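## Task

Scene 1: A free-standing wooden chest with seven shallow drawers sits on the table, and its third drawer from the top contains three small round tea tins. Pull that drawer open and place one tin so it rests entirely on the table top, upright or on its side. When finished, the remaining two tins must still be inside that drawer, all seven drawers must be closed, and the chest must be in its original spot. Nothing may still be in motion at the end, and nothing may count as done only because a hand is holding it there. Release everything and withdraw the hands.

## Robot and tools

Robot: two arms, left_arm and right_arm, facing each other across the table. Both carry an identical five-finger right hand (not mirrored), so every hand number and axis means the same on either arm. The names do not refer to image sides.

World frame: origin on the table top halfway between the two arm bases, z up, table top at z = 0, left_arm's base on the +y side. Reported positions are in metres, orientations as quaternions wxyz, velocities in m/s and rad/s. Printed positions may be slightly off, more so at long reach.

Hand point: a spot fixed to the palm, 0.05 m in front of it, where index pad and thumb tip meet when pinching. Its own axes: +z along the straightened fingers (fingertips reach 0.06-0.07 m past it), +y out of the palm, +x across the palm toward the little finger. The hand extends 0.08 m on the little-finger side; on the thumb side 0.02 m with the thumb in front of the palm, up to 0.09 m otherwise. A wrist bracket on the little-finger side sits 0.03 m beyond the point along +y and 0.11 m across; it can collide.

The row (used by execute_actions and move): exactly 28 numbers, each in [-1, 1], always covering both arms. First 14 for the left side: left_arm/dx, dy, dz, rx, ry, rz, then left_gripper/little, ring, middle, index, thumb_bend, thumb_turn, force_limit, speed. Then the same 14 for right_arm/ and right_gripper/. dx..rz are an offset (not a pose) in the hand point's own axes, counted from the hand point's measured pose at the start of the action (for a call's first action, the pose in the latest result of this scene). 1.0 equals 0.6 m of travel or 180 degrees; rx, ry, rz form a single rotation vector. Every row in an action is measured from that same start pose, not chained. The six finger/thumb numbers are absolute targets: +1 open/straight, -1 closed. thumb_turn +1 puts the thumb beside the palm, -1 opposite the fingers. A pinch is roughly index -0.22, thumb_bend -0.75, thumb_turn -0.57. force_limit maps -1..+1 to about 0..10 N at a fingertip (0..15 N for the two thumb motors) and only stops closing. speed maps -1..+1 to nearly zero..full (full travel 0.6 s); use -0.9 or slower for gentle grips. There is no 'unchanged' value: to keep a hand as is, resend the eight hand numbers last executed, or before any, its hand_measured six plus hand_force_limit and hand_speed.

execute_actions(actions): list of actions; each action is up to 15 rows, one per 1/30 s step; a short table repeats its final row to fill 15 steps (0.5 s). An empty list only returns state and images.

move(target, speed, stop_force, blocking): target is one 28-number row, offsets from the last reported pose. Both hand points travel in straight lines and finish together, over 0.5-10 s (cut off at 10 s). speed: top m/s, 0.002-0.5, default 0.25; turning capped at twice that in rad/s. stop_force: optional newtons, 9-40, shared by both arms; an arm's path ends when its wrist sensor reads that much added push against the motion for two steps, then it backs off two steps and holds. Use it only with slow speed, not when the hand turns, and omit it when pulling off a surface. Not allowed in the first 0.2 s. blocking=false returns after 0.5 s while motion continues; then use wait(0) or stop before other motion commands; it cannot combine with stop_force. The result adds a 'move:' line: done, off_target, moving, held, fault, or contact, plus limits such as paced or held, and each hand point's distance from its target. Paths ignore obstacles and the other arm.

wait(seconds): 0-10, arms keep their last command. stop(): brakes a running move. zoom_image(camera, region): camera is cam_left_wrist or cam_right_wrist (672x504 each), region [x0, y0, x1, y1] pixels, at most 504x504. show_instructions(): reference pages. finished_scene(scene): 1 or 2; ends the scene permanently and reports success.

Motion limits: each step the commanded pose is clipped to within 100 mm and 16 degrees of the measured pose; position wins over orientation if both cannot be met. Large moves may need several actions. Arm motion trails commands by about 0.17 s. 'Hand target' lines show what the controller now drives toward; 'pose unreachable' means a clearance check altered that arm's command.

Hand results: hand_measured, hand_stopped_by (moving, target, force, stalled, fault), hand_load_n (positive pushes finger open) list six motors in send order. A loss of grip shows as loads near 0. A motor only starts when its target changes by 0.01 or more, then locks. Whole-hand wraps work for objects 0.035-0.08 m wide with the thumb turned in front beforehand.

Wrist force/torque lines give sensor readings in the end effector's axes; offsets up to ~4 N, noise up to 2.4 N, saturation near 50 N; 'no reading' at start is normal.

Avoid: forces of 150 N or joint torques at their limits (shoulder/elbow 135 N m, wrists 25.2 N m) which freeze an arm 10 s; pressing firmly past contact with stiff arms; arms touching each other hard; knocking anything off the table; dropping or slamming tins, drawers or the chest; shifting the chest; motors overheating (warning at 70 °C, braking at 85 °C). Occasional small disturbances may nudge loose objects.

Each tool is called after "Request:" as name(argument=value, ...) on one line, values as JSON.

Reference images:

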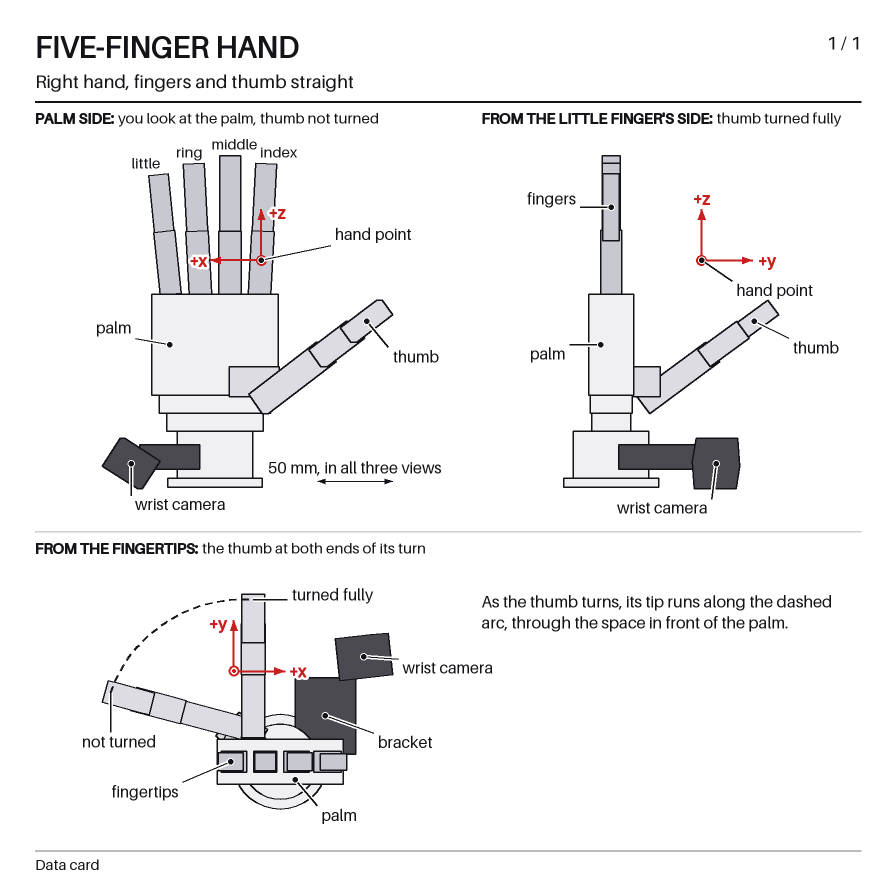

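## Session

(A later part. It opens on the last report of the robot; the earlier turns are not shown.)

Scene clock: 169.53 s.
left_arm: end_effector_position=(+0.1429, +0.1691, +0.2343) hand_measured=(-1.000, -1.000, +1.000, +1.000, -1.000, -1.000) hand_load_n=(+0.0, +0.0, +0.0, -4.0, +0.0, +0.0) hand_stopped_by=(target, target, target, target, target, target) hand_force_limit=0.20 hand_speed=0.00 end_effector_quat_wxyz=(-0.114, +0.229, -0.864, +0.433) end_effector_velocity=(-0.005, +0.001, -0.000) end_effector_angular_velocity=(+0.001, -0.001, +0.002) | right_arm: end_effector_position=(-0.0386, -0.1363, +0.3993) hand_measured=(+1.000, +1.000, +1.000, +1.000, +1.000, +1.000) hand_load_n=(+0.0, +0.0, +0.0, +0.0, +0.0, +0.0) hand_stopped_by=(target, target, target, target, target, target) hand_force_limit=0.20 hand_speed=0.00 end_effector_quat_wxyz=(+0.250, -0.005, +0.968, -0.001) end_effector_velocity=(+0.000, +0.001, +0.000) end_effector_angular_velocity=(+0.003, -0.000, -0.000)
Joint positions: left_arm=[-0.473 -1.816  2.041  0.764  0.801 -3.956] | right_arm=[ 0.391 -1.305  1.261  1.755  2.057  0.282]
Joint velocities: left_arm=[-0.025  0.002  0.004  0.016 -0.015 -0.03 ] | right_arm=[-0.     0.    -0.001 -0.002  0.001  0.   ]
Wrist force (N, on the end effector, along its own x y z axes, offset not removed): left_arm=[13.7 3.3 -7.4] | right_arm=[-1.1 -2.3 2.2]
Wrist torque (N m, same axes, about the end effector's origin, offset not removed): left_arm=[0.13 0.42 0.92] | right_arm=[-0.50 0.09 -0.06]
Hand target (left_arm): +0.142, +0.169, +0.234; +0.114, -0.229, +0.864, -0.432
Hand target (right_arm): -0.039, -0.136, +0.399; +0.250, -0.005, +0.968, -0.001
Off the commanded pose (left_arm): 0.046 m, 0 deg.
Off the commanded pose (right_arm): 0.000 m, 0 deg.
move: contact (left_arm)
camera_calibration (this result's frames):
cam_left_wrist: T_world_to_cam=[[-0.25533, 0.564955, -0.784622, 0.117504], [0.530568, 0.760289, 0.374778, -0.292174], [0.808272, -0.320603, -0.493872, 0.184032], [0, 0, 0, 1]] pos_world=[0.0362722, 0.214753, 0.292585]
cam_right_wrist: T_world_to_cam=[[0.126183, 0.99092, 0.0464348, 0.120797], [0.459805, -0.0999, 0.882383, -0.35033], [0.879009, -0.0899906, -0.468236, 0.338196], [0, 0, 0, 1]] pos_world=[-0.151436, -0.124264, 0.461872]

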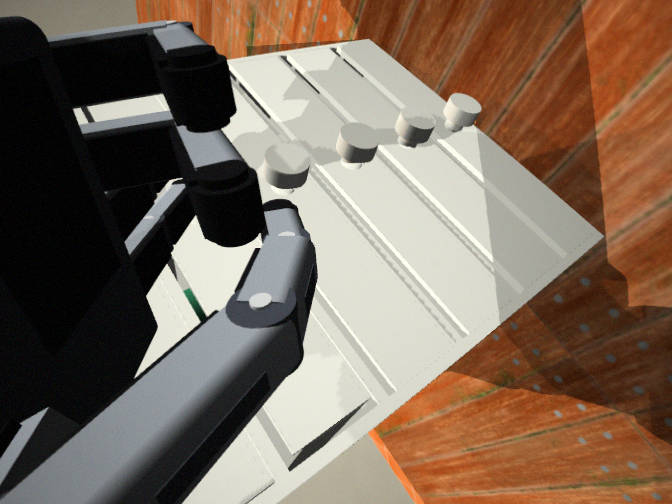

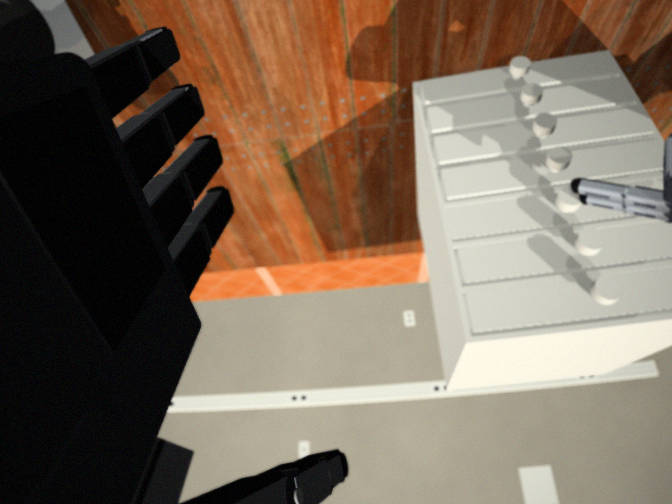

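Request:
move(target=[-0.029,-0.01,0.013,0,0,0,-1,-1,1,1,-1,-1,0.2,0, 0,0,0,0,0,0,1,1,1,1,1,1,0.2,0], speed=0.005, stop_force=22)

Scene clock: 170.83 s.
left_arm: end_effector_position=(+0.1460, +0.1691, +0.2344) hand_measured=(-1.000, -1.000, +1.000, +1.000, -1.000, -1.000) hand_load_n=(+0.0, +0.0, +0.0, -8.0, +0.0, +0.0) hand_stopped_by=(target, target, target, target, target, target) hand_force_limit=0.20 hand_speed=0.00 end_effector_quat_wxyz=(-0.114, +0.230, -0.864, +0.433) end_effector_velocity=(-0.001, +0.000, +0.001) end_effector_angular_velocity=(-0.002, -0.001, +0.002) | right_arm: end_effector_position=(-0.0386, -0.1363, +0.3993) hand_measured=(+1.000, +1.000, +1.000, +1.000, +1.000, +1.000) hand_load_n=(+0.0, +0.0, +0.0, +0.0, +0.0, +0.0) hand_stopped_by=(target, target, target, target, target, target) hand_force_limit=0.20 hand_speed=0.00 end_effector_quat_wxyz=(+0.250, -0.005, +0.968, -0.001) end_effector_velocity=(-0.000, +0.000, -0.000) end_effector_angular_velocity=(+0.000, +0.001, +0.000)
Joint positions: left_arm=[-0.459 -1.818  2.039  0.755  0.809 -3.939] | right_arm=[ 0.391 -1.305  1.261  1.755  2.057  0.282]
Joint velocities: left_arm=[-0.009  0.     0.     0.006 -0.007 -0.011] | right_arm=[-0.     0.    -0.001 -0.    -0.001 -0.   ]
Wrist force (N, on the end effector, along its own x y z axes, offset not removed): left_arm=[28.9 7.9 -18.9] | right_arm=[0.3 -1.5 2.3]
Wrist torque (N m, same axes, about the end effector's origin, offset not removed): left_arm=[0.70 2.10 1.86] | right_arm=[-0.47 -0.11 0.14]
Hand target (left_arm): +0.146, +0.169, +0.234; +0.114, -0.229, +0.864, -0.433
Hand target (right_arm): -0.039, -0.136, +0.399; +0.250, -0.005, +0.968, -0.001
Off the commanded pose (left_arm): 0.017 m, 0 deg.
Off the commanded pose (right_arm): 0.000 m, 0 deg.
move: contact (left_arm)
camera_calibration (this result's frames):
cam_left_wrist: T_world_to_cam=[[-0.255431, 0.564811, -0.784693, 0.118413], [0.530619, 0.760357, 0.374568, -0.293835], [0.808207, -0.320697, -0.493918, 0.181516], [0, 0, 0, 1]] pos_world=[0.0394579, 0.21475, 0.292633]
cam_right_wrist: T_world_to_cam=[[0.126183, 0.99092, 0.0464348, 0.120797], [0.459805, -0.0998999, 0.882383, -0.35033], [0.879009, -0.0899905, -0.468236, 0.338196], [0, 0, 0, 1]] pos_world=[-0.151436, -0.124264, 0.461872]

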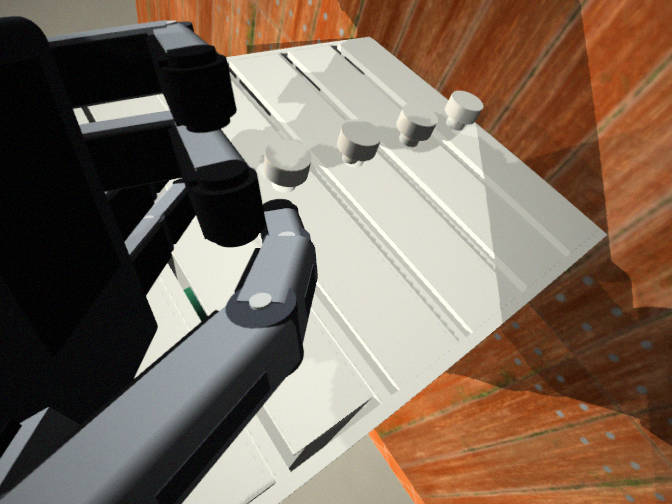

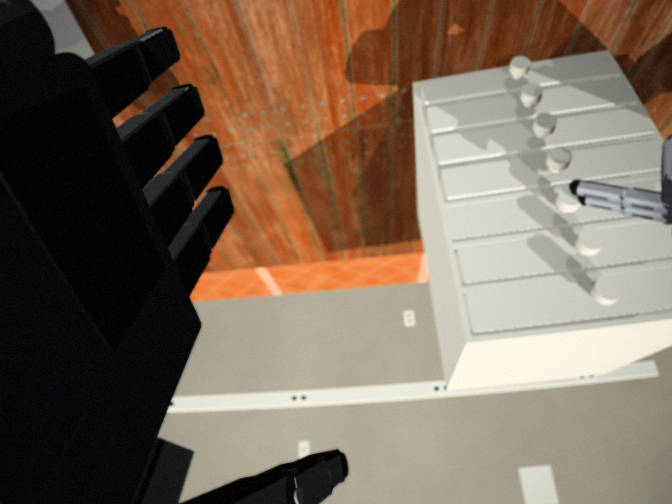

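Request:
move(target=[0.03,0.02,-0.03,0,0,0,-1,-1,1,1,-1,-1,0.2,0, 0,0,0,0,0,0,1,1,1,1,1,1,0.2,0], speed=0.04)

Scene clock: 172.40 s.
left_arm: end_effector_position=(+0.1199, +0.1788, +0.2355) hand_measured=(-1.000, -1.000, +1.000, +1.000, -1.000, -1.000) hand_load_n=(+0.0, +0.0, +0.0, +0.0, +0.0, +0.0) hand_stopped_by=(target, target, target, target, target, target) hand_force_limit=0.20 hand_speed=0.00 end_effector_quat_wxyz=(-0.114, +0.229, -0.864, +0.433) end_effector_velocity=(-0.002, +0.001, -0.000) end_effector_angular_velocity=(-0.000, -0.000, +0.002) | right_arm: end_effector_position=(-0.0386, -0.1363, +0.3993) hand_measured=(+1.000, +1.000, +1.000, +1.000, +1.000, +1.000) hand_load_n=(+0.0, +0.0, +0.0, +0.0, +0.0, +0.0) hand_stopped_by=(target, target, target, target, target, target) hand_force_limit=0.20 hand_speed=0.00 end_effector_quat_wxyz=(+0.250, -0.005, +0.968, -0.001) end_effector_velocity=(+0.000, +0.000, -0.000) end_effector_angular_velocity=(-0.000, -0.000, -0.000)
Joint positions: left_arm=[-0.601 -1.828  2.072  0.858  0.737 -4.115] | right_arm=[ 0.391 -1.305  1.261  1.755  2.057  0.282]
Joint velocities: left_arm=[-0.015 -0.     0.005  0.012 -0.008 -0.022] | right_arm=[-0.  0. -0.  0.  0.  0.]
Wrist force (N, on the end effector, along its own x y z axes, offset not removed): left_arm=[0.9 -1.6 -1.1] | right_arm=[0.9 -2.2 2.3]
Wrist torque (N m, same axes, about the end effector's origin, offset not removed): left_arm=[-0.32 0.02 0.20] | right_arm=[-0.48 -0.21 0.12]
Hand target (left_arm): +0.120, +0.179, +0.235; +0.114, -0.230, +0.864, -0.433
Hand target (right_arm): -0.039, -0.136, +0.399; +0.250, -0.005, +0.968, -0.001
Off the commanded pose (left_arm): 0.000 m, 0 deg.
Off the commanded pose (right_arm): 0.000 m, 0 deg.
move: done
camera_calibration (this result's frames):
cam_left_wrist: T_world_to_cam=[[-0.255618, 0.565023, -0.78448, 0.107074], [0.531108, 0.760097, 0.374403, -0.287775], [0.807827, -0.320939, -0.494382, 0.206463], [0, 0, 0, 1]] pos_world=[0.0134235, 0.2245, 0.293812]
cam_right_wrist: T_world_to_cam=[[0.126183, 0.99092, 0.0464353, 0.120797], [0.459805, -0.0999004, 0.882383, -0.350331], [0.879009, -0.0899904, -0.468236, 0.338196], [0, 0, 0, 1]] pos_world=[-0.151436, -0.124264, 0.461872]

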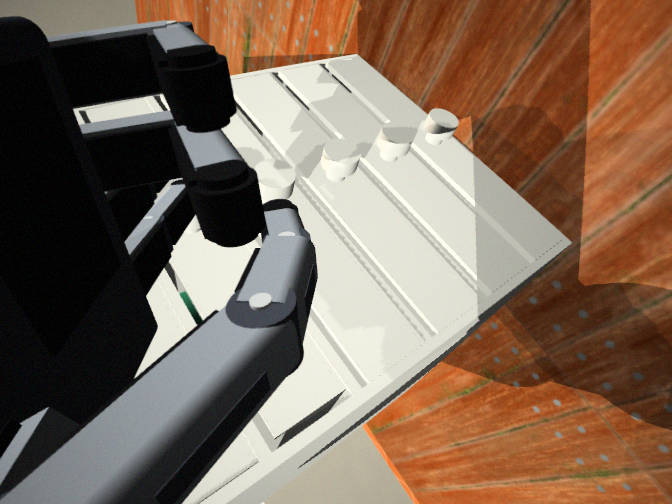

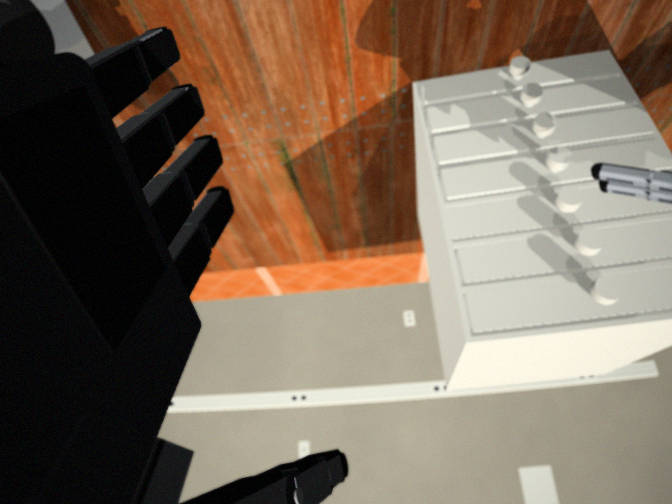

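Request:
zoom_image(camera="cam_right_wrist", region=[400,130,672,350])

Region (400, 130, 672, 350) of cam_right_wrist's 672x504 image, scaled by 1.853, with more detail than that image has; it fills the top 408 rows of this view, and the rest is white.

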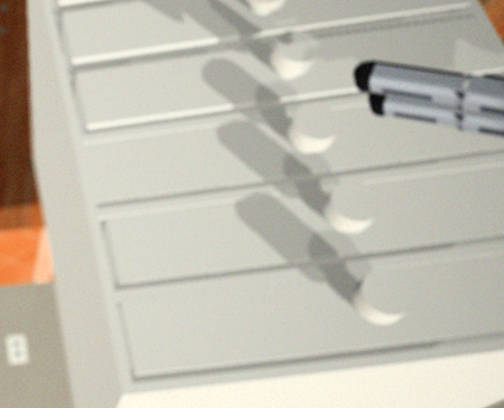

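Request:
move(target=[0.008,-0.027,-0.005,0,0,0,-1,-1,1,1,-1,-1,0.2,0, 0,0,0,0,0,0,1,1,1,1,1,1,0.2,0], speed=0.03)

Request:
move(target=[-0.06,-0.02,0.027,0,0,0,-1,-1,1,1,-1,-1,0.2,0, 0,0,0,0,0,0,1,1,1,1,1,1,0.2,0], speed=0.01, stop_force=12)

Scene clock: 173.90 s.
left_arm: end_effector_position=(+0.1194, +0.1703, +0.2500) hand_measured=(-1.000, -1.000, +1.000, +1.000, -1.000, -1.000) hand_load_n=(+0.0, +0.0, +0.0, +0.0, +0.0, +0.0) hand_stopped_by=(target, target, target, target, target, target) hand_force_limit=0.20 hand_speed=0.00 end_effector_quat_wxyz=(-0.114, +0.229, -0.864, +0.433) end_effector_velocity=(+0.000, -0.001, +0.002) end_effector_angular_velocity=(-0.000, -0.001, +0.000) | right_arm: end_effector_position=(-0.0386, -0.1363, +0.3993) hand_measured=(+1.000, +1.000, +1.000, +1.000, +1.000, +1.000) hand_load_n=(+0.0, +0.0, +0.0, +0.0, +0.0, +0.0) hand_stopped_by=(target, target, target, target, target, target) hand_force_limit=0.20 hand_speed=0.00 end_effector_quat_wxyz=(+0.250, -0.005, +0.968, -0.001) end_effector_velocity=(+0.000, +0.000, +0.000) end_effector_angular_velocity=(+0.001, -0.000, +0.000)
Joint positions: left_arm=[-0.576 -1.813  2.018  0.874  0.749 -4.082] | right_arm=[ 0.391 -1.305  1.261  1.755  2.057  0.282]
Joint velocities: left_arm=[ 0.005  0.002 -0.009  0.002  0.002  0.006] | right_arm=[ 0.    -0.    -0.001  0.     0.001 -0.   ]
Wrist force (N, on the end effector, along its own x y z axes, offset not removed): left_arm=[-3.1 0.3 0.8] | right_arm=[-0.2 -1.1 2.1]
Wrist torque (N m, same axes, about the end effector's origin, offset not removed): left_arm=[-0.19 0.57 -0.09] | right_arm=[-0.27 -0.07 0.10]
Hand target (left_arm): +0.119, +0.170, +0.250; +0.114, -0.229, +0.864, -0.433
Hand target (right_arm): -0.039, -0.136, +0.399; +0.250, -0.005, +0.968, -0.001
Off the commanded pose (left_arm): 0.000 m, 0 deg.
Off the commanded pose (right_arm): 0.000 m, 0 deg.
move: done
camera_calibration (this result's frames):
cam_left_wrist: T_world_to_cam=[[-0.255558, 0.564933, -0.784564, 0.123191], [0.531031, 0.760159, 0.374386, -0.286391], [0.807896, -0.320951, -0.494262, 0.211283], [0, 0, 0, 1]] pos_world=[0.0128705, 0.21592, 0.308301]
cam_right_wrist: T_world_to_cam=[[0.126183, 0.99092, 0.0464352, 0.120797], [0.459805, -0.0999004, 0.882383, -0.350331], [0.879009, -0.0899905, -0.468236, 0.338196], [0, 0, 0, 1]] pos_world=[-0.151436, -0.124264, 0.461872]

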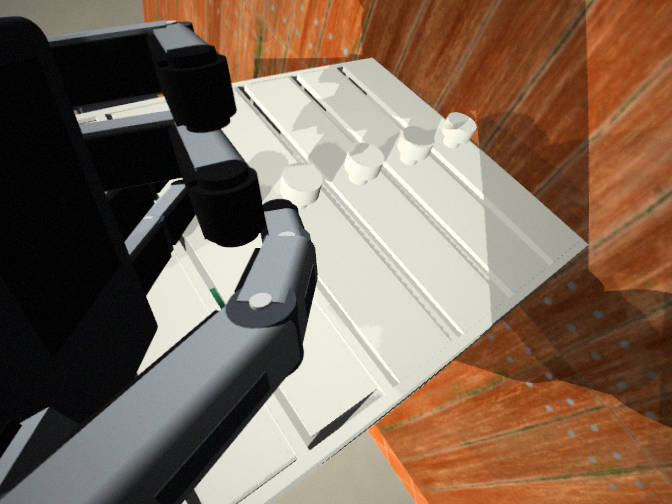

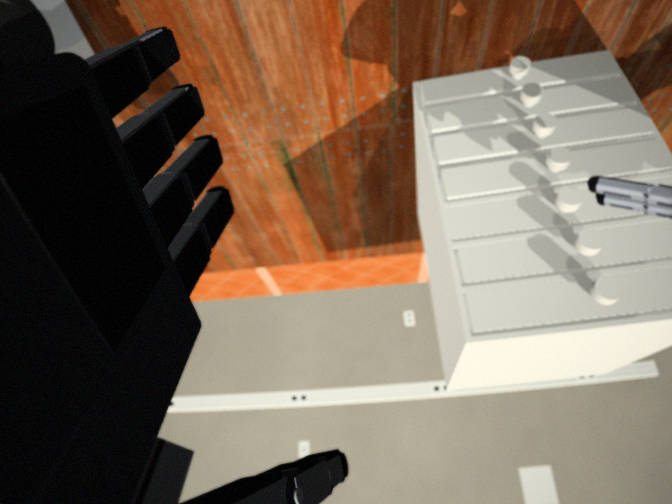

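Scene clock: 178.23 s.
left_arm: end_effector_position=(+0.1604, +0.1706, +0.2500) hand_measured=(-1.000, -1.000, +1.000, +1.000, -1.000, -1.000) hand_load_n=(+0.0, +0.0, +0.0, +0.0, +0.0, +0.0) hand_stopped_by=(target, target, target, target, target, target) hand_force_limit=0.20 hand_speed=0.00 end_effector_quat_wxyz=(-0.114, +0.229, -0.864, +0.433) end_effector_velocity=(+0.003, -0.000, +0.000) end_effector_angular_velocity=(+0.001, +0.000, -0.000) | right_arm: end_effector_position=(-0.0386, -0.1363, +0.3993) hand_measured=(+1.000, +1.000, +1.000, +1.000, +1.000, +1.000) hand_load_n=(+0.0, +0.0, +0.0, +0.0, +0.0, +0.0) hand_stopped_by=(target, target, target, target, target, target) hand_force_limit=0.20 hand_speed=0.00 end_effector_quat_wxyz=(+0.250, -0.005, +0.968, -0.001) end_effector_velocity=(+0.000, -0.000, +0.000) end_effector_angular_velocity=(+0.000, -0.000, -0.000)
Joint positions: left_arm=[-0.398 -1.834  2.001  0.764  0.844 -3.872] | right_arm=[ 0.391 -1.305  1.261  1.755  2.057  0.282]
Joint velocities: left_arm=[ 0.014 -0.    -0.002 -0.007  0.009  0.015] | right_arm=[ 0. -0. -0.  0.  0.  0.]
Wrist force (N, on the end effector, along its own x y z axes, offset not removed): left_arm=[0.5 0.1 -0.5] | right_arm=[-0.8 -0.4 1.9]
Wrist torque (N m, same axes, about the end effector's origin, offset not removed): left_arm=[-0.05 0.01 0.19] | right_arm=[-0.10 0.12 0.16]
Hand target (left_arm): +0.161, +0.171, +0.250; +0.114, -0.229, +0.864, -0.433
Hand target (right_arm): -0.039, -0.136, +0.399; +0.250, -0.005, +0.968, -0.001
Off the commanded pose (left_arm): 0.000 m, 0 deg.
Off the commanded pose (right_arm): 0.000 m, 0 deg.
move: done
camera_calibration (this result's frames):
cam_left_wrist: T_world_to_cam=[[-0.255264, 0.56477, -0.784777, 0.13352], [0.530717, 0.760305, 0.374533, -0.30837], [0.808196, -0.320889, -0.493812, 0.178121], [0, 0, 0, 1]] pos_world=[0.0537835, 0.216205, 0.308236]
cam_right_wrist: T_world_to_cam=[[0.126183, 0.99092, 0.0464354, 0.120797], [0.459806, -0.0999005, 0.882382, -0.350331], [0.879009, -0.0899902, -0.468236, 0.338196], [0, 0, 0, 1]] pos_world=[-0.151436, -0.124264, 0.461872]

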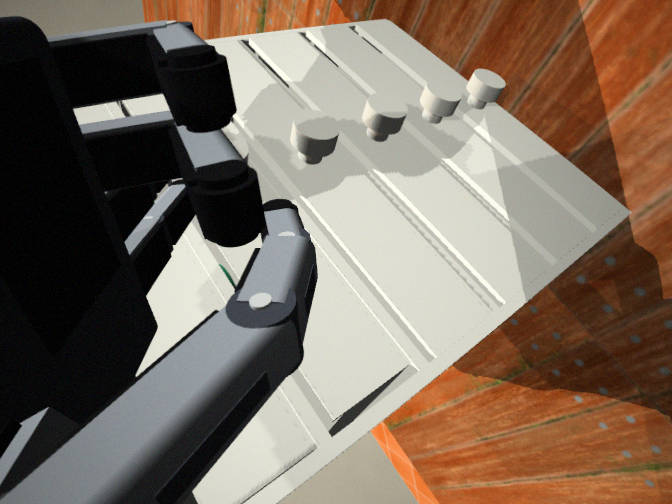

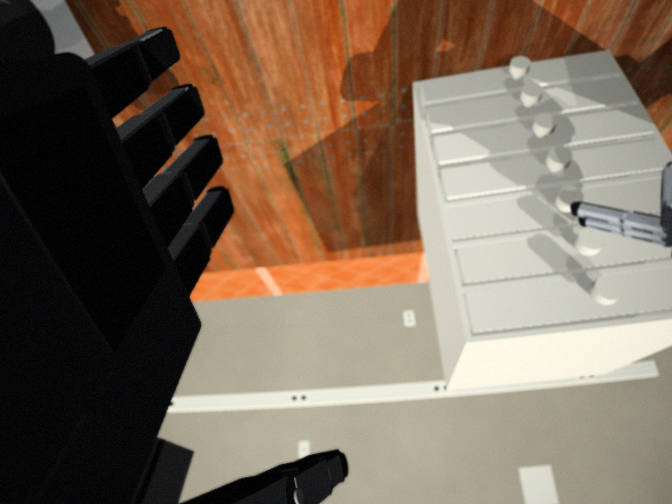

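Request:
move(target=[-0.05,-0.017,0.023,0,0,0,-1,-1,1,1,-1,-1,0.2,0, 0,0,0,0,0,0,1,1,1,1,1,1,0.2,0], speed=0.008, stop_force=12)

Scene clock: 179.10 s.
left_arm: end_effector_position=(+0.1635, +0.1704, +0.2501) hand_measured=(-1.000, -1.000, +1.000, +1.000, -1.000, -1.000) hand_load_n=(+0.0, +0.0, +0.0, -3.0, +0.0, +0.0) hand_stopped_by=(target, target, target, target, target, target) hand_force_limit=0.20 hand_speed=0.00 end_effector_quat_wxyz=(-0.114, +0.229, -0.864, +0.433) end_effector_velocity=(-0.003, +0.001, -0.000) end_effector_angular_velocity=(+0.003, +0.000, +0.000) | right_arm: end_effector_position=(-0.0386, -0.1363, +0.3993) hand_measured=(+1.000, +1.000, +1.000, +1.000, +1.000, +1.000) hand_load_n=(+0.0, +0.0, +0.0, +0.0, +0.0, +0.0) hand_stopped_by=(target, target, target, target, target, target) hand_force_limit=0.20 hand_speed=0.00 end_effector_quat_wxyz=(+0.250, -0.005, +0.968, -0.001) end_effector_velocity=(-0.000, +0.000, +0.000) end_effector_angular_velocity=(+0.000, +0.000, -0.000)
Joint positions: left_arm=[-0.384 -1.835  1.999  0.756  0.853 -3.856] | right_arm=[ 0.391 -1.305  1.261  1.755  2.057  0.282]
Joint velocities: left_arm=[-0.014  0.001  0.002  0.009 -0.007 -0.016] | right_arm=[ 0.    -0.    -0.001  0.    -0.     0.   ]
Wrist force (N, on the end effector, along its own x y z axes, offset not removed): left_arm=[12.4 2.2 -11.5] | right_arm=[-1.0 -2.1 4.3]
Wrist torque (N m, same axes, about the end effector's origin, offset not removed): left_arm=[0.09 0.92 0.85] | right_arm=[-0.60 0.03 0.10]
Hand target (left_arm): +0.163, +0.171, +0.250; +0.114, -0.229, +0.864, -0.433
Hand target (right_arm): -0.039, -0.136, +0.399; +0.250, -0.005, +0.968, -0.001
Off the commanded pose (left_arm): 0.031 m, 0 deg.
Off the commanded pose (right_arm): 0.000 m, 0 deg.
move: contact (left_arm)
camera_calibration (this result's frames):
cam_left_wrist: T_world_to_cam=[[-0.255405, 0.56441, -0.78499, 0.134618], [0.530816, 0.760465, 0.37407, -0.309936], [0.808086, -0.321146, -0.493824, 0.175645], [0, 0, 0, 1]] pos_world=[0.0569648, 0.216123, 0.308349]
cam_right_wrist: T_world_to_cam=[[0.126183, 0.99092, 0.0464349, 0.120797], [0.459805, -0.0999, 0.882383, -0.35033], [0.879009, -0.0899904, -0.468236, 0.338196], [0, 0, 0, 1]] pos_world=[-0.151436, -0.124264, 0.461872]

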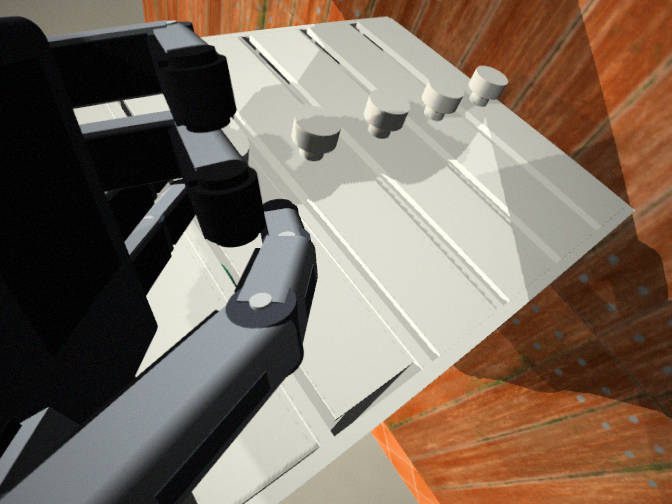

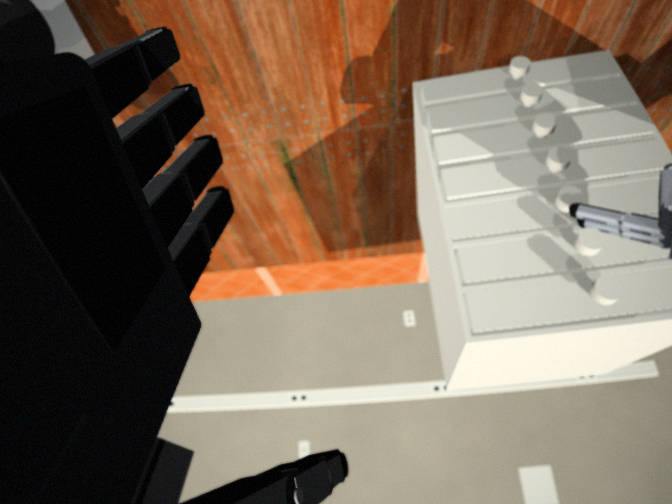

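Request:
move(target=[-0.02,-0.007,0.009,0,0,0,-1,-1,1,1,-1,-1,0.2,0, 0,0,0,0,0,0,1,1,1,1,1,1,0.2,0], speed=0.003, stop_force=25)

Request:
zoom_image(camera="cam_left_wrist", region=[180,200,520,504])

Scene clock: 180.37 s.
left_arm: end_effector_position=(+0.1654, +0.1704, +0.2501) hand_measured=(-1.000, -1.000, +1.000, +1.000, -1.000, -1.000) hand_load_n=(+0.0, +0.0, +0.0, -6.0, +0.0, +0.0) hand_stopped_by=(target, target, target, target, target, target) hand_force_limit=0.20 hand_speed=0.00 end_effector_quat_wxyz=(-0.114, +0.229, -0.864, +0.433) end_effector_velocity=(-0.001, +0.000, +0.001) end_effector_angular_velocity=(-0.002, -0.000, +0.002) | right_arm: end_effector_position=(-0.0386, -0.1363, +0.3993) hand_measured=(+1.000, +1.000, +1.000, +1.000, +1.000, +1.000) hand_load_n=(+0.0, +0.0, +0.0, +0.0, +0.0, +0.0) hand_stopped_by=(target, target, target, target, target, target) hand_force_limit=0.20 hand_speed=0.00 end_effector_quat_wxyz=(+0.250, -0.005, +0.968, -0.001) end_effector_velocity=(-0.000, +0.000, -0.000) end_effector_angular_velocity=(-0.001, +0.001, +0.000)
Joint positions: left_arm=[-0.375 -1.835  1.998  0.751  0.858 -3.847] | right_arm=[ 0.391 -1.305  1.261  1.755  2.057  0.282]
Joint velocities: left_arm=[-0.006 -0.001  0.     0.004 -0.005 -0.007] | right_arm=[ 0.     0.     0.    -0.    -0.001 -0.   ]
Wrist force (N, on the end effector, along its own x y z axes, offset not removed): left_arm=[31.2 7.2 -30.8] | right_arm=[-0.2 -1.4 2.7]
Wrist torque (N m, same axes, about the end effector's origin, offset not removed): left_arm=[1.33 1.93 2.05] | right_arm=[-0.40 -0.12 0.17]
Hand target (left_arm): +0.165, +0.170, +0.250; +0.114, -0.229, +0.864, -0.433
Hand target (right_arm): -0.039, -0.136, +0.399; +0.250, -0.005, +0.968, -0.001
Off the commanded pose (left_arm): 0.012 m, 0 deg.
Off the commanded pose (right_arm): 0.000 m, 0 deg.
move: contact (left_arm)
camera_calibration (this result's frames):
cam_left_wrist: T_world_to_cam=[[-0.255459, 0.564309, -0.785045, 0.135165], [0.530893, 0.760493, 0.373904, -0.310884], [0.808018, -0.321258, -0.493862, 0.174202], [0, 0, 0, 1]] pos_world=[0.0588172, 0.216114, 0.308383]
cam_right_wrist: T_world_to_cam=[[0.126183, 0.99092, 0.0464352, 0.120797], [0.459805, -0.0999002, 0.882383, -0.350331], [0.879009, -0.0899903, -0.468236, 0.338196], [0, 0, 0, 1]] pos_world=[-0.151436, -0.124264, 0.461872]

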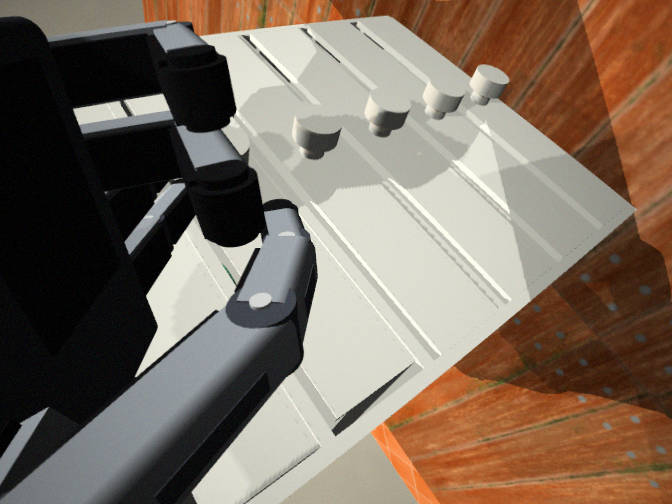

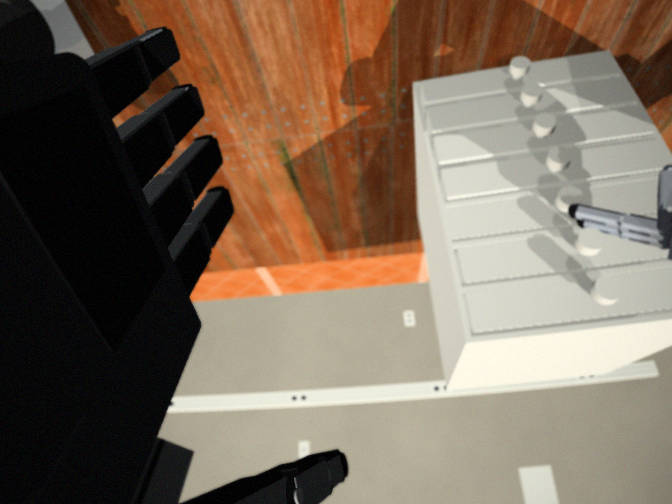

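Region (180, 200, 520, 504) of cam_left_wrist's 672x504 image, scaled by 1.482, with more detail than that image has; it fills the top 451 rows of this view, and the rest is white.

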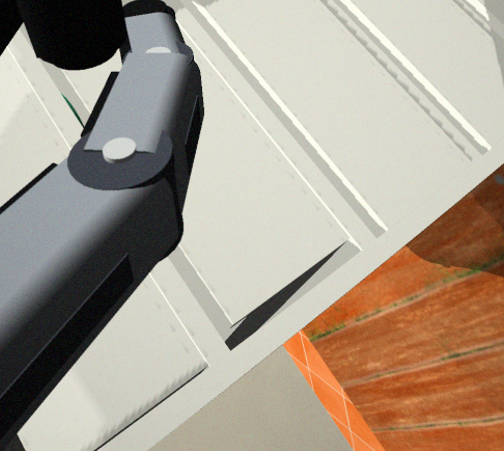

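Request:
move(target=[0.1,-0.1,-0.25,0,0,0,-1,-1,1,1,-1,-1,0.2,0, 0,-0.1,0,0,0,0,1,1,1,1,1,1,0.2,0], speed=0.15)

Scene clock: 182.40 s.
left_arm: end_effector_position=(+0.0718, +0.2133, +0.3877) hand_measured=(-1.000, -1.000, +1.000, +1.000, -1.000, -1.000) hand_load_n=(+0.0, +0.0, +0.0, +0.0, +0.0, +0.0) hand_stopped_by=(target, target, target, target, target, target) hand_force_limit=0.20 hand_speed=0.00 end_effector_quat_wxyz=(-0.113, +0.229, -0.865, +0.432) end_effector_velocity=(-0.002, +0.003, +0.001) end_effector_angular_velocity=(-0.006, -0.008, +0.009) | right_arm: end_effector_position=(-0.0380, -0.1962, +0.3997) hand_measured=(+1.000, +1.000, +1.000, +1.000, +1.000, +1.000) hand_load_n=(+0.0, +0.0, +0.0, +0.0, +0.0, +0.0) hand_stopped_by=(target, target, target, target, target, target) hand_force_limit=0.20 hand_speed=0.00 end_effector_quat_wxyz=(+0.250, -0.005, +0.968, -0.001) end_effector_velocity=(-0.000, -0.001, +0.000) end_effector_angular_velocity=(+0.001, +0.000, +0.000)
Joint positions: left_arm=[-0.948 -1.912  1.837  1.585  0.646 -4.641] | right_arm=[ 0.433 -1.432  1.42   1.744  2.051  0.329]
Joint velocities: left_arm=[-0.032 -0.005  0.021  0.041 -0.012 -0.067] | right_arm=[ 0.001 -0.002  0.001 -0.001  0.     0.   ]
Wrist force (N, on the end effector, along its own x y z axes, offset not removed): left_arm=[-1.2 -1.0 -1.2] | right_arm=[-0.3 -2.5 2.9]
Wrist torque (N m, same axes, about the end effector's origin, offset not removed): left_arm=[-0.17 0.29 0.02] | right_arm=[-0.57 -0.09 0.17]
Hand target (left_arm): +0.072, +0.214, +0.388; +0.113, -0.230, +0.865, -0.433
Hand target (right_arm): -0.038, -0.196, +0.400; +0.250, -0.005, +0.968, -0.001
Off the commanded pose (left_arm): 0.001 m, 0 deg.
Off the commanded pose (right_arm): 0.000 m, 0 deg.
move: done
camera_calibration (this result's frames):
cam_left_wrist: T_world_to_cam=[[-0.256428, 0.566083, -0.78345, 0.194159], [0.533175, 0.758921, 0.373848, -0.34511], [0.806207, -0.321851, -0.49643, 0.332754], [0, 0, 0, 1]] pos_world=[-0.0344766, 0.259098, 0.446322]
cam_right_wrist: T_world_to_cam=[[0.126196, 0.990921, 0.0463664, 0.18013], [0.459917, -0.0998567, 0.882329, -0.35692], [0.878949, -0.0900218, -0.468343, 0.332487], [0, 0, 0, 1]] pos_world=[-0.150817, -0.184204, 0.462287]

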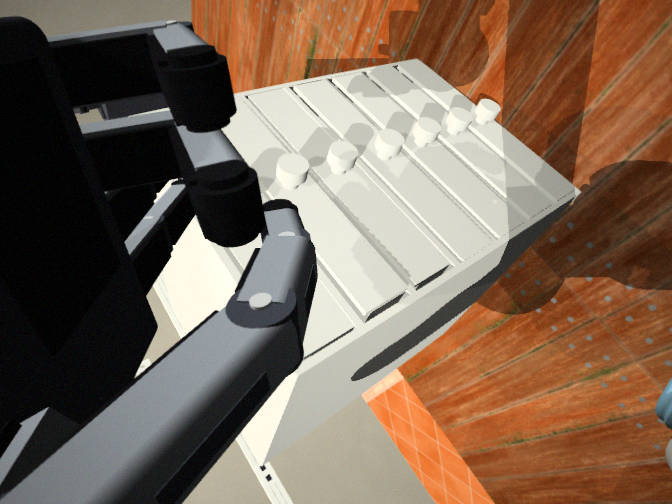

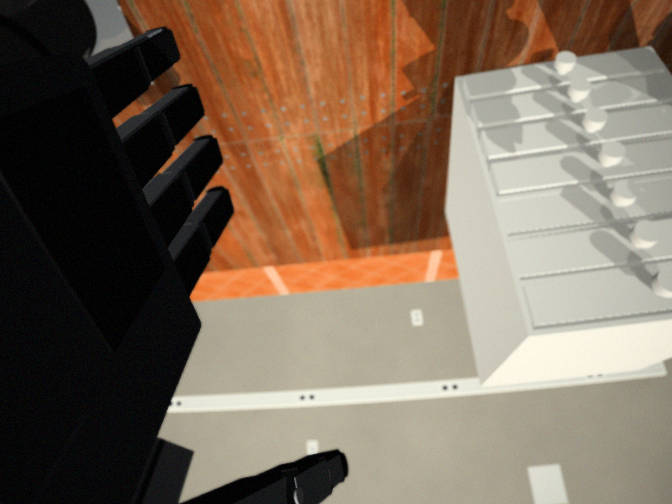

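Request:
move(target=[0,0.1,-0.3,0,0,0,-1,-1,1,1,-1,-1,0.2,0, 0,0,0,0,0,0,1,1,1,1,1,1,0.2,0], speed=0.15)

Request:
move(target=[0,0,0,0,0,0,-1,-1,1,1,-1,-1,0.2,0, 0.017,0.4,-0.009,-0.0086,0,-0.0156,1,1,1,1,1,1,0.2,0], speed=0.15)

Scene clock: 184.40 s.
left_arm: end_effector_position=(-0.0088, +0.3562, +0.4448) hand_measured=(-1.000, -1.000, +1.000, +1.000, -1.000, -1.000) hand_load_n=(+0.0, +0.0, +0.0, +0.0, +0.0, +0.0) hand_stopped_by=(target, target, target, target, target, target) hand_force_limit=0.20 hand_speed=0.00 end_effector_quat_wxyz=(-0.145, +0.238, -0.877, +0.391) end_effector_velocity=(-0.000, +0.000, -0.000) end_effector_angular_velocity=(+0.000, +0.001, +0.002) | right_arm: end_effector_position=(-0.0380, -0.1962, +0.3997) hand_measured=(+1.000, +1.000, +1.000, +1.000, +1.000, +1.000) hand_load_n=(+0.0, +0.0, +0.0, +0.0, +0.0, +0.0) hand_stopped_by=(target, target, target, target, target, target) hand_force_limit=0.20 hand_speed=0.00 end_effector_quat_wxyz=(+0.250, -0.005, +0.968, -0.001) end_effector_velocity=(+0.000, +0.000, +0.000) end_effector_angular_velocity=(-0.000, -0.001, -0.000)
Joint positions: left_arm=[-1.985 -2.121  1.981  2.514  1.219 -5.871] | right_arm=[ 0.433 -1.432  1.42   1.744  2.051  0.329]
Joint velocities: left_arm=[ 0.002  0.001 -0.    -0.002 -0.001  0.   ] | right_arm=[-0.     0.    -0.001  0.001  0.001  0.   ]
Wrist force (N, on the end effector, along its own x y z axes, offset not removed): left_arm=[-0.1 -0.8 0.4] | right_arm=[-0.3 -2.3 1.5]
Wrist torque (N m, same axes, about the end effector's origin, offset not removed): left_arm=[-0.30 0.07 -0.05] | right_arm=[-0.46 -0.03 0.13]
Hand target (left_arm): -0.009, +0.356, +0.445; +0.145, -0.238, +0.877, -0.391
Hand target (right_arm): -0.038, -0.196, +0.400; +0.250, -0.005, +0.968, -0.001
Off the commanded pose (left_arm): 0.016 m, 6 deg.
Off the commanded pose (right_arm): 0.000 m, 0 deg.
move: held (left_arm); limits=held; held on 6 of 50 steps (left_arm), including the last (left_arm)
pose unreachable (left arm): on one or more control steps of this call, first in action 0 (counted from 0), this arm could not follow its commanded pose, so it was not sent that pose on those steps. On the call's last step it was still not sent that pose. It may still have moved: this result reports where it is.
cause: the commanded pose would bring two parts of the arm too close to each other (joints 3 (elbow) to 6 (wrist 3) lie between them).
camera_calibration (this result's frames):
cam_left_wrist: T_world_to_cam=[[-0.264491, 0.625459, -0.734061, 0.0941212], [0.48644, 0.743768, 0.458459, -0.464578], [0.832719, -0.235818, -0.500968, 0.443685], [0, 0, 0, 1]] pos_world=[-0.118581, 0.391299, 0.504353]
cam_right_wrist: T_world_to_cam=[[0.126193, 0.99092, 0.0463969, 0.180126], [0.459923, -0.0998833, 0.882323, -0.356921], [0.878946, -0.0900044, -0.468351, 0.332506], [0, 0, 0, 1]] pos_world=[-0.15083, -0.184214, 0.462292]

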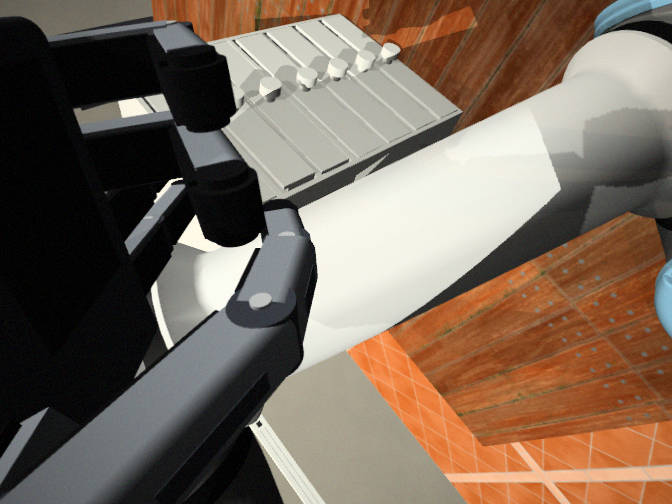

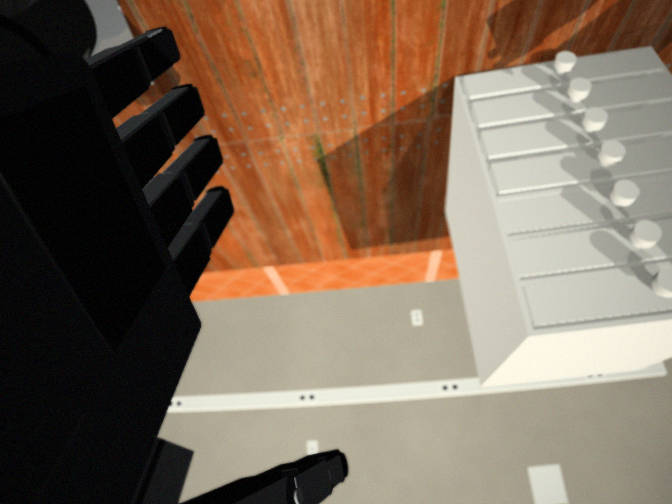

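Scene clock: 186.67 s.
left_arm: end_effector_position=(-0.0088, +0.3562, +0.4448) hand_measured=(-1.000, -1.000, +1.000, +1.000, -1.000, -1.000) hand_load_n=(+0.0, +0.0, +0.0, +0.0, +0.0, +0.0) hand_stopped_by=(target, target, target, target, target, target) hand_force_limit=0.20 hand_speed=0.00 end_effector_quat_wxyz=(-0.145, +0.238, -0.877, +0.391) end_effector_velocity=(+0.000, -0.000, -0.000) end_effector_angular_velocity=(-0.000, +0.001, -0.001) | right_arm: end_effector_position=(-0.0519, +0.0432, +0.3978) hand_measured=(+1.000, +1.000, +1.000, +1.000, +1.000, +1.000) hand_load_n=(+0.0, +0.0, +0.0, +0.0, +0.0, +0.0) hand_stopped_by=(target, target, target, target, target, target) hand_force_limit=0.20 hand_speed=0.00 end_effector_quat_wxyz=(+0.250, -0.032, +0.968, +0.006) end_effector_velocity=(-0.001, +0.003, +0.000) end_effector_angular_velocity=(-0.005, +0.002, -0.005)
Joint positions: left_arm=[-1.985 -2.121  1.981  2.514  1.219 -5.871] | right_arm=[ 0.331 -0.809  0.487  1.97   2.07   0.151]
Joint velocities: left_arm=[ 0.    -0.001  0.    -0.    -0.001 -0.   ] | right_arm=[-0.001  0.023 -0.043  0.027 -0.004  0.004]
Wrist force (N, on the end effector, along its own x y z axes, offset not removed): left_arm=[0.2 1.0 -0.8] | right_arm=[-0.8 -2.6 3.3]
Wrist torque (N m, same axes, about the end effector's origin, offset not removed): left_arm=[0.02 0.06 0.17] | right_arm=[-0.61 0.02 0.04]
Hand target (left_arm): -0.009, +0.356, +0.445; +0.145, -0.238, +0.877, -0.391
Hand target (right_arm): -0.052, +0.044, +0.398; +0.249, -0.032, +0.968, +0.006
Off the commanded pose (left_arm): 0.000 m, 0 deg.
Off the commanded pose (right_arm): 0.001 m, 0 deg.
move: done
camera_calibration (this result's frames):
cam_left_wrist: T_world_to_cam=[[-0.26449, 0.625457, -0.734063, 0.0941234], [0.486444, 0.743768, 0.458456, -0.464575], [0.832717, -0.235824, -0.500969, 0.443688], [0, 0, 0, 1]] pos_world=[-0.118582, 0.391298, 0.504353]
cam_right_wrist: T_world_to_cam=[[0.06994, 0.996428, 0.0473275, -0.058855], [0.464747, -0.0745277, 0.882301, -0.325725], [0.882677, -0.0397128, -0.4683, 0.363365], [0, 0, 0, 1]] pos_world=[-0.165238, 0.0487994, 0.460337]

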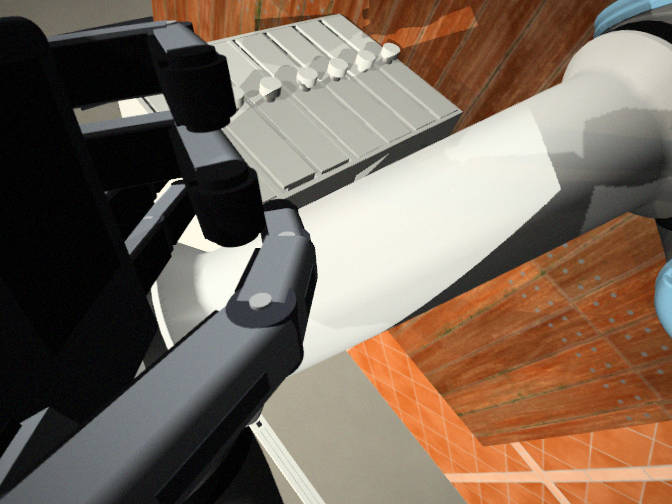

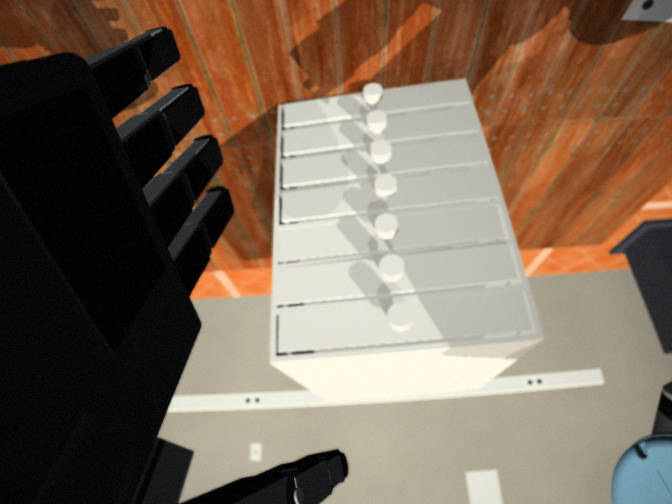

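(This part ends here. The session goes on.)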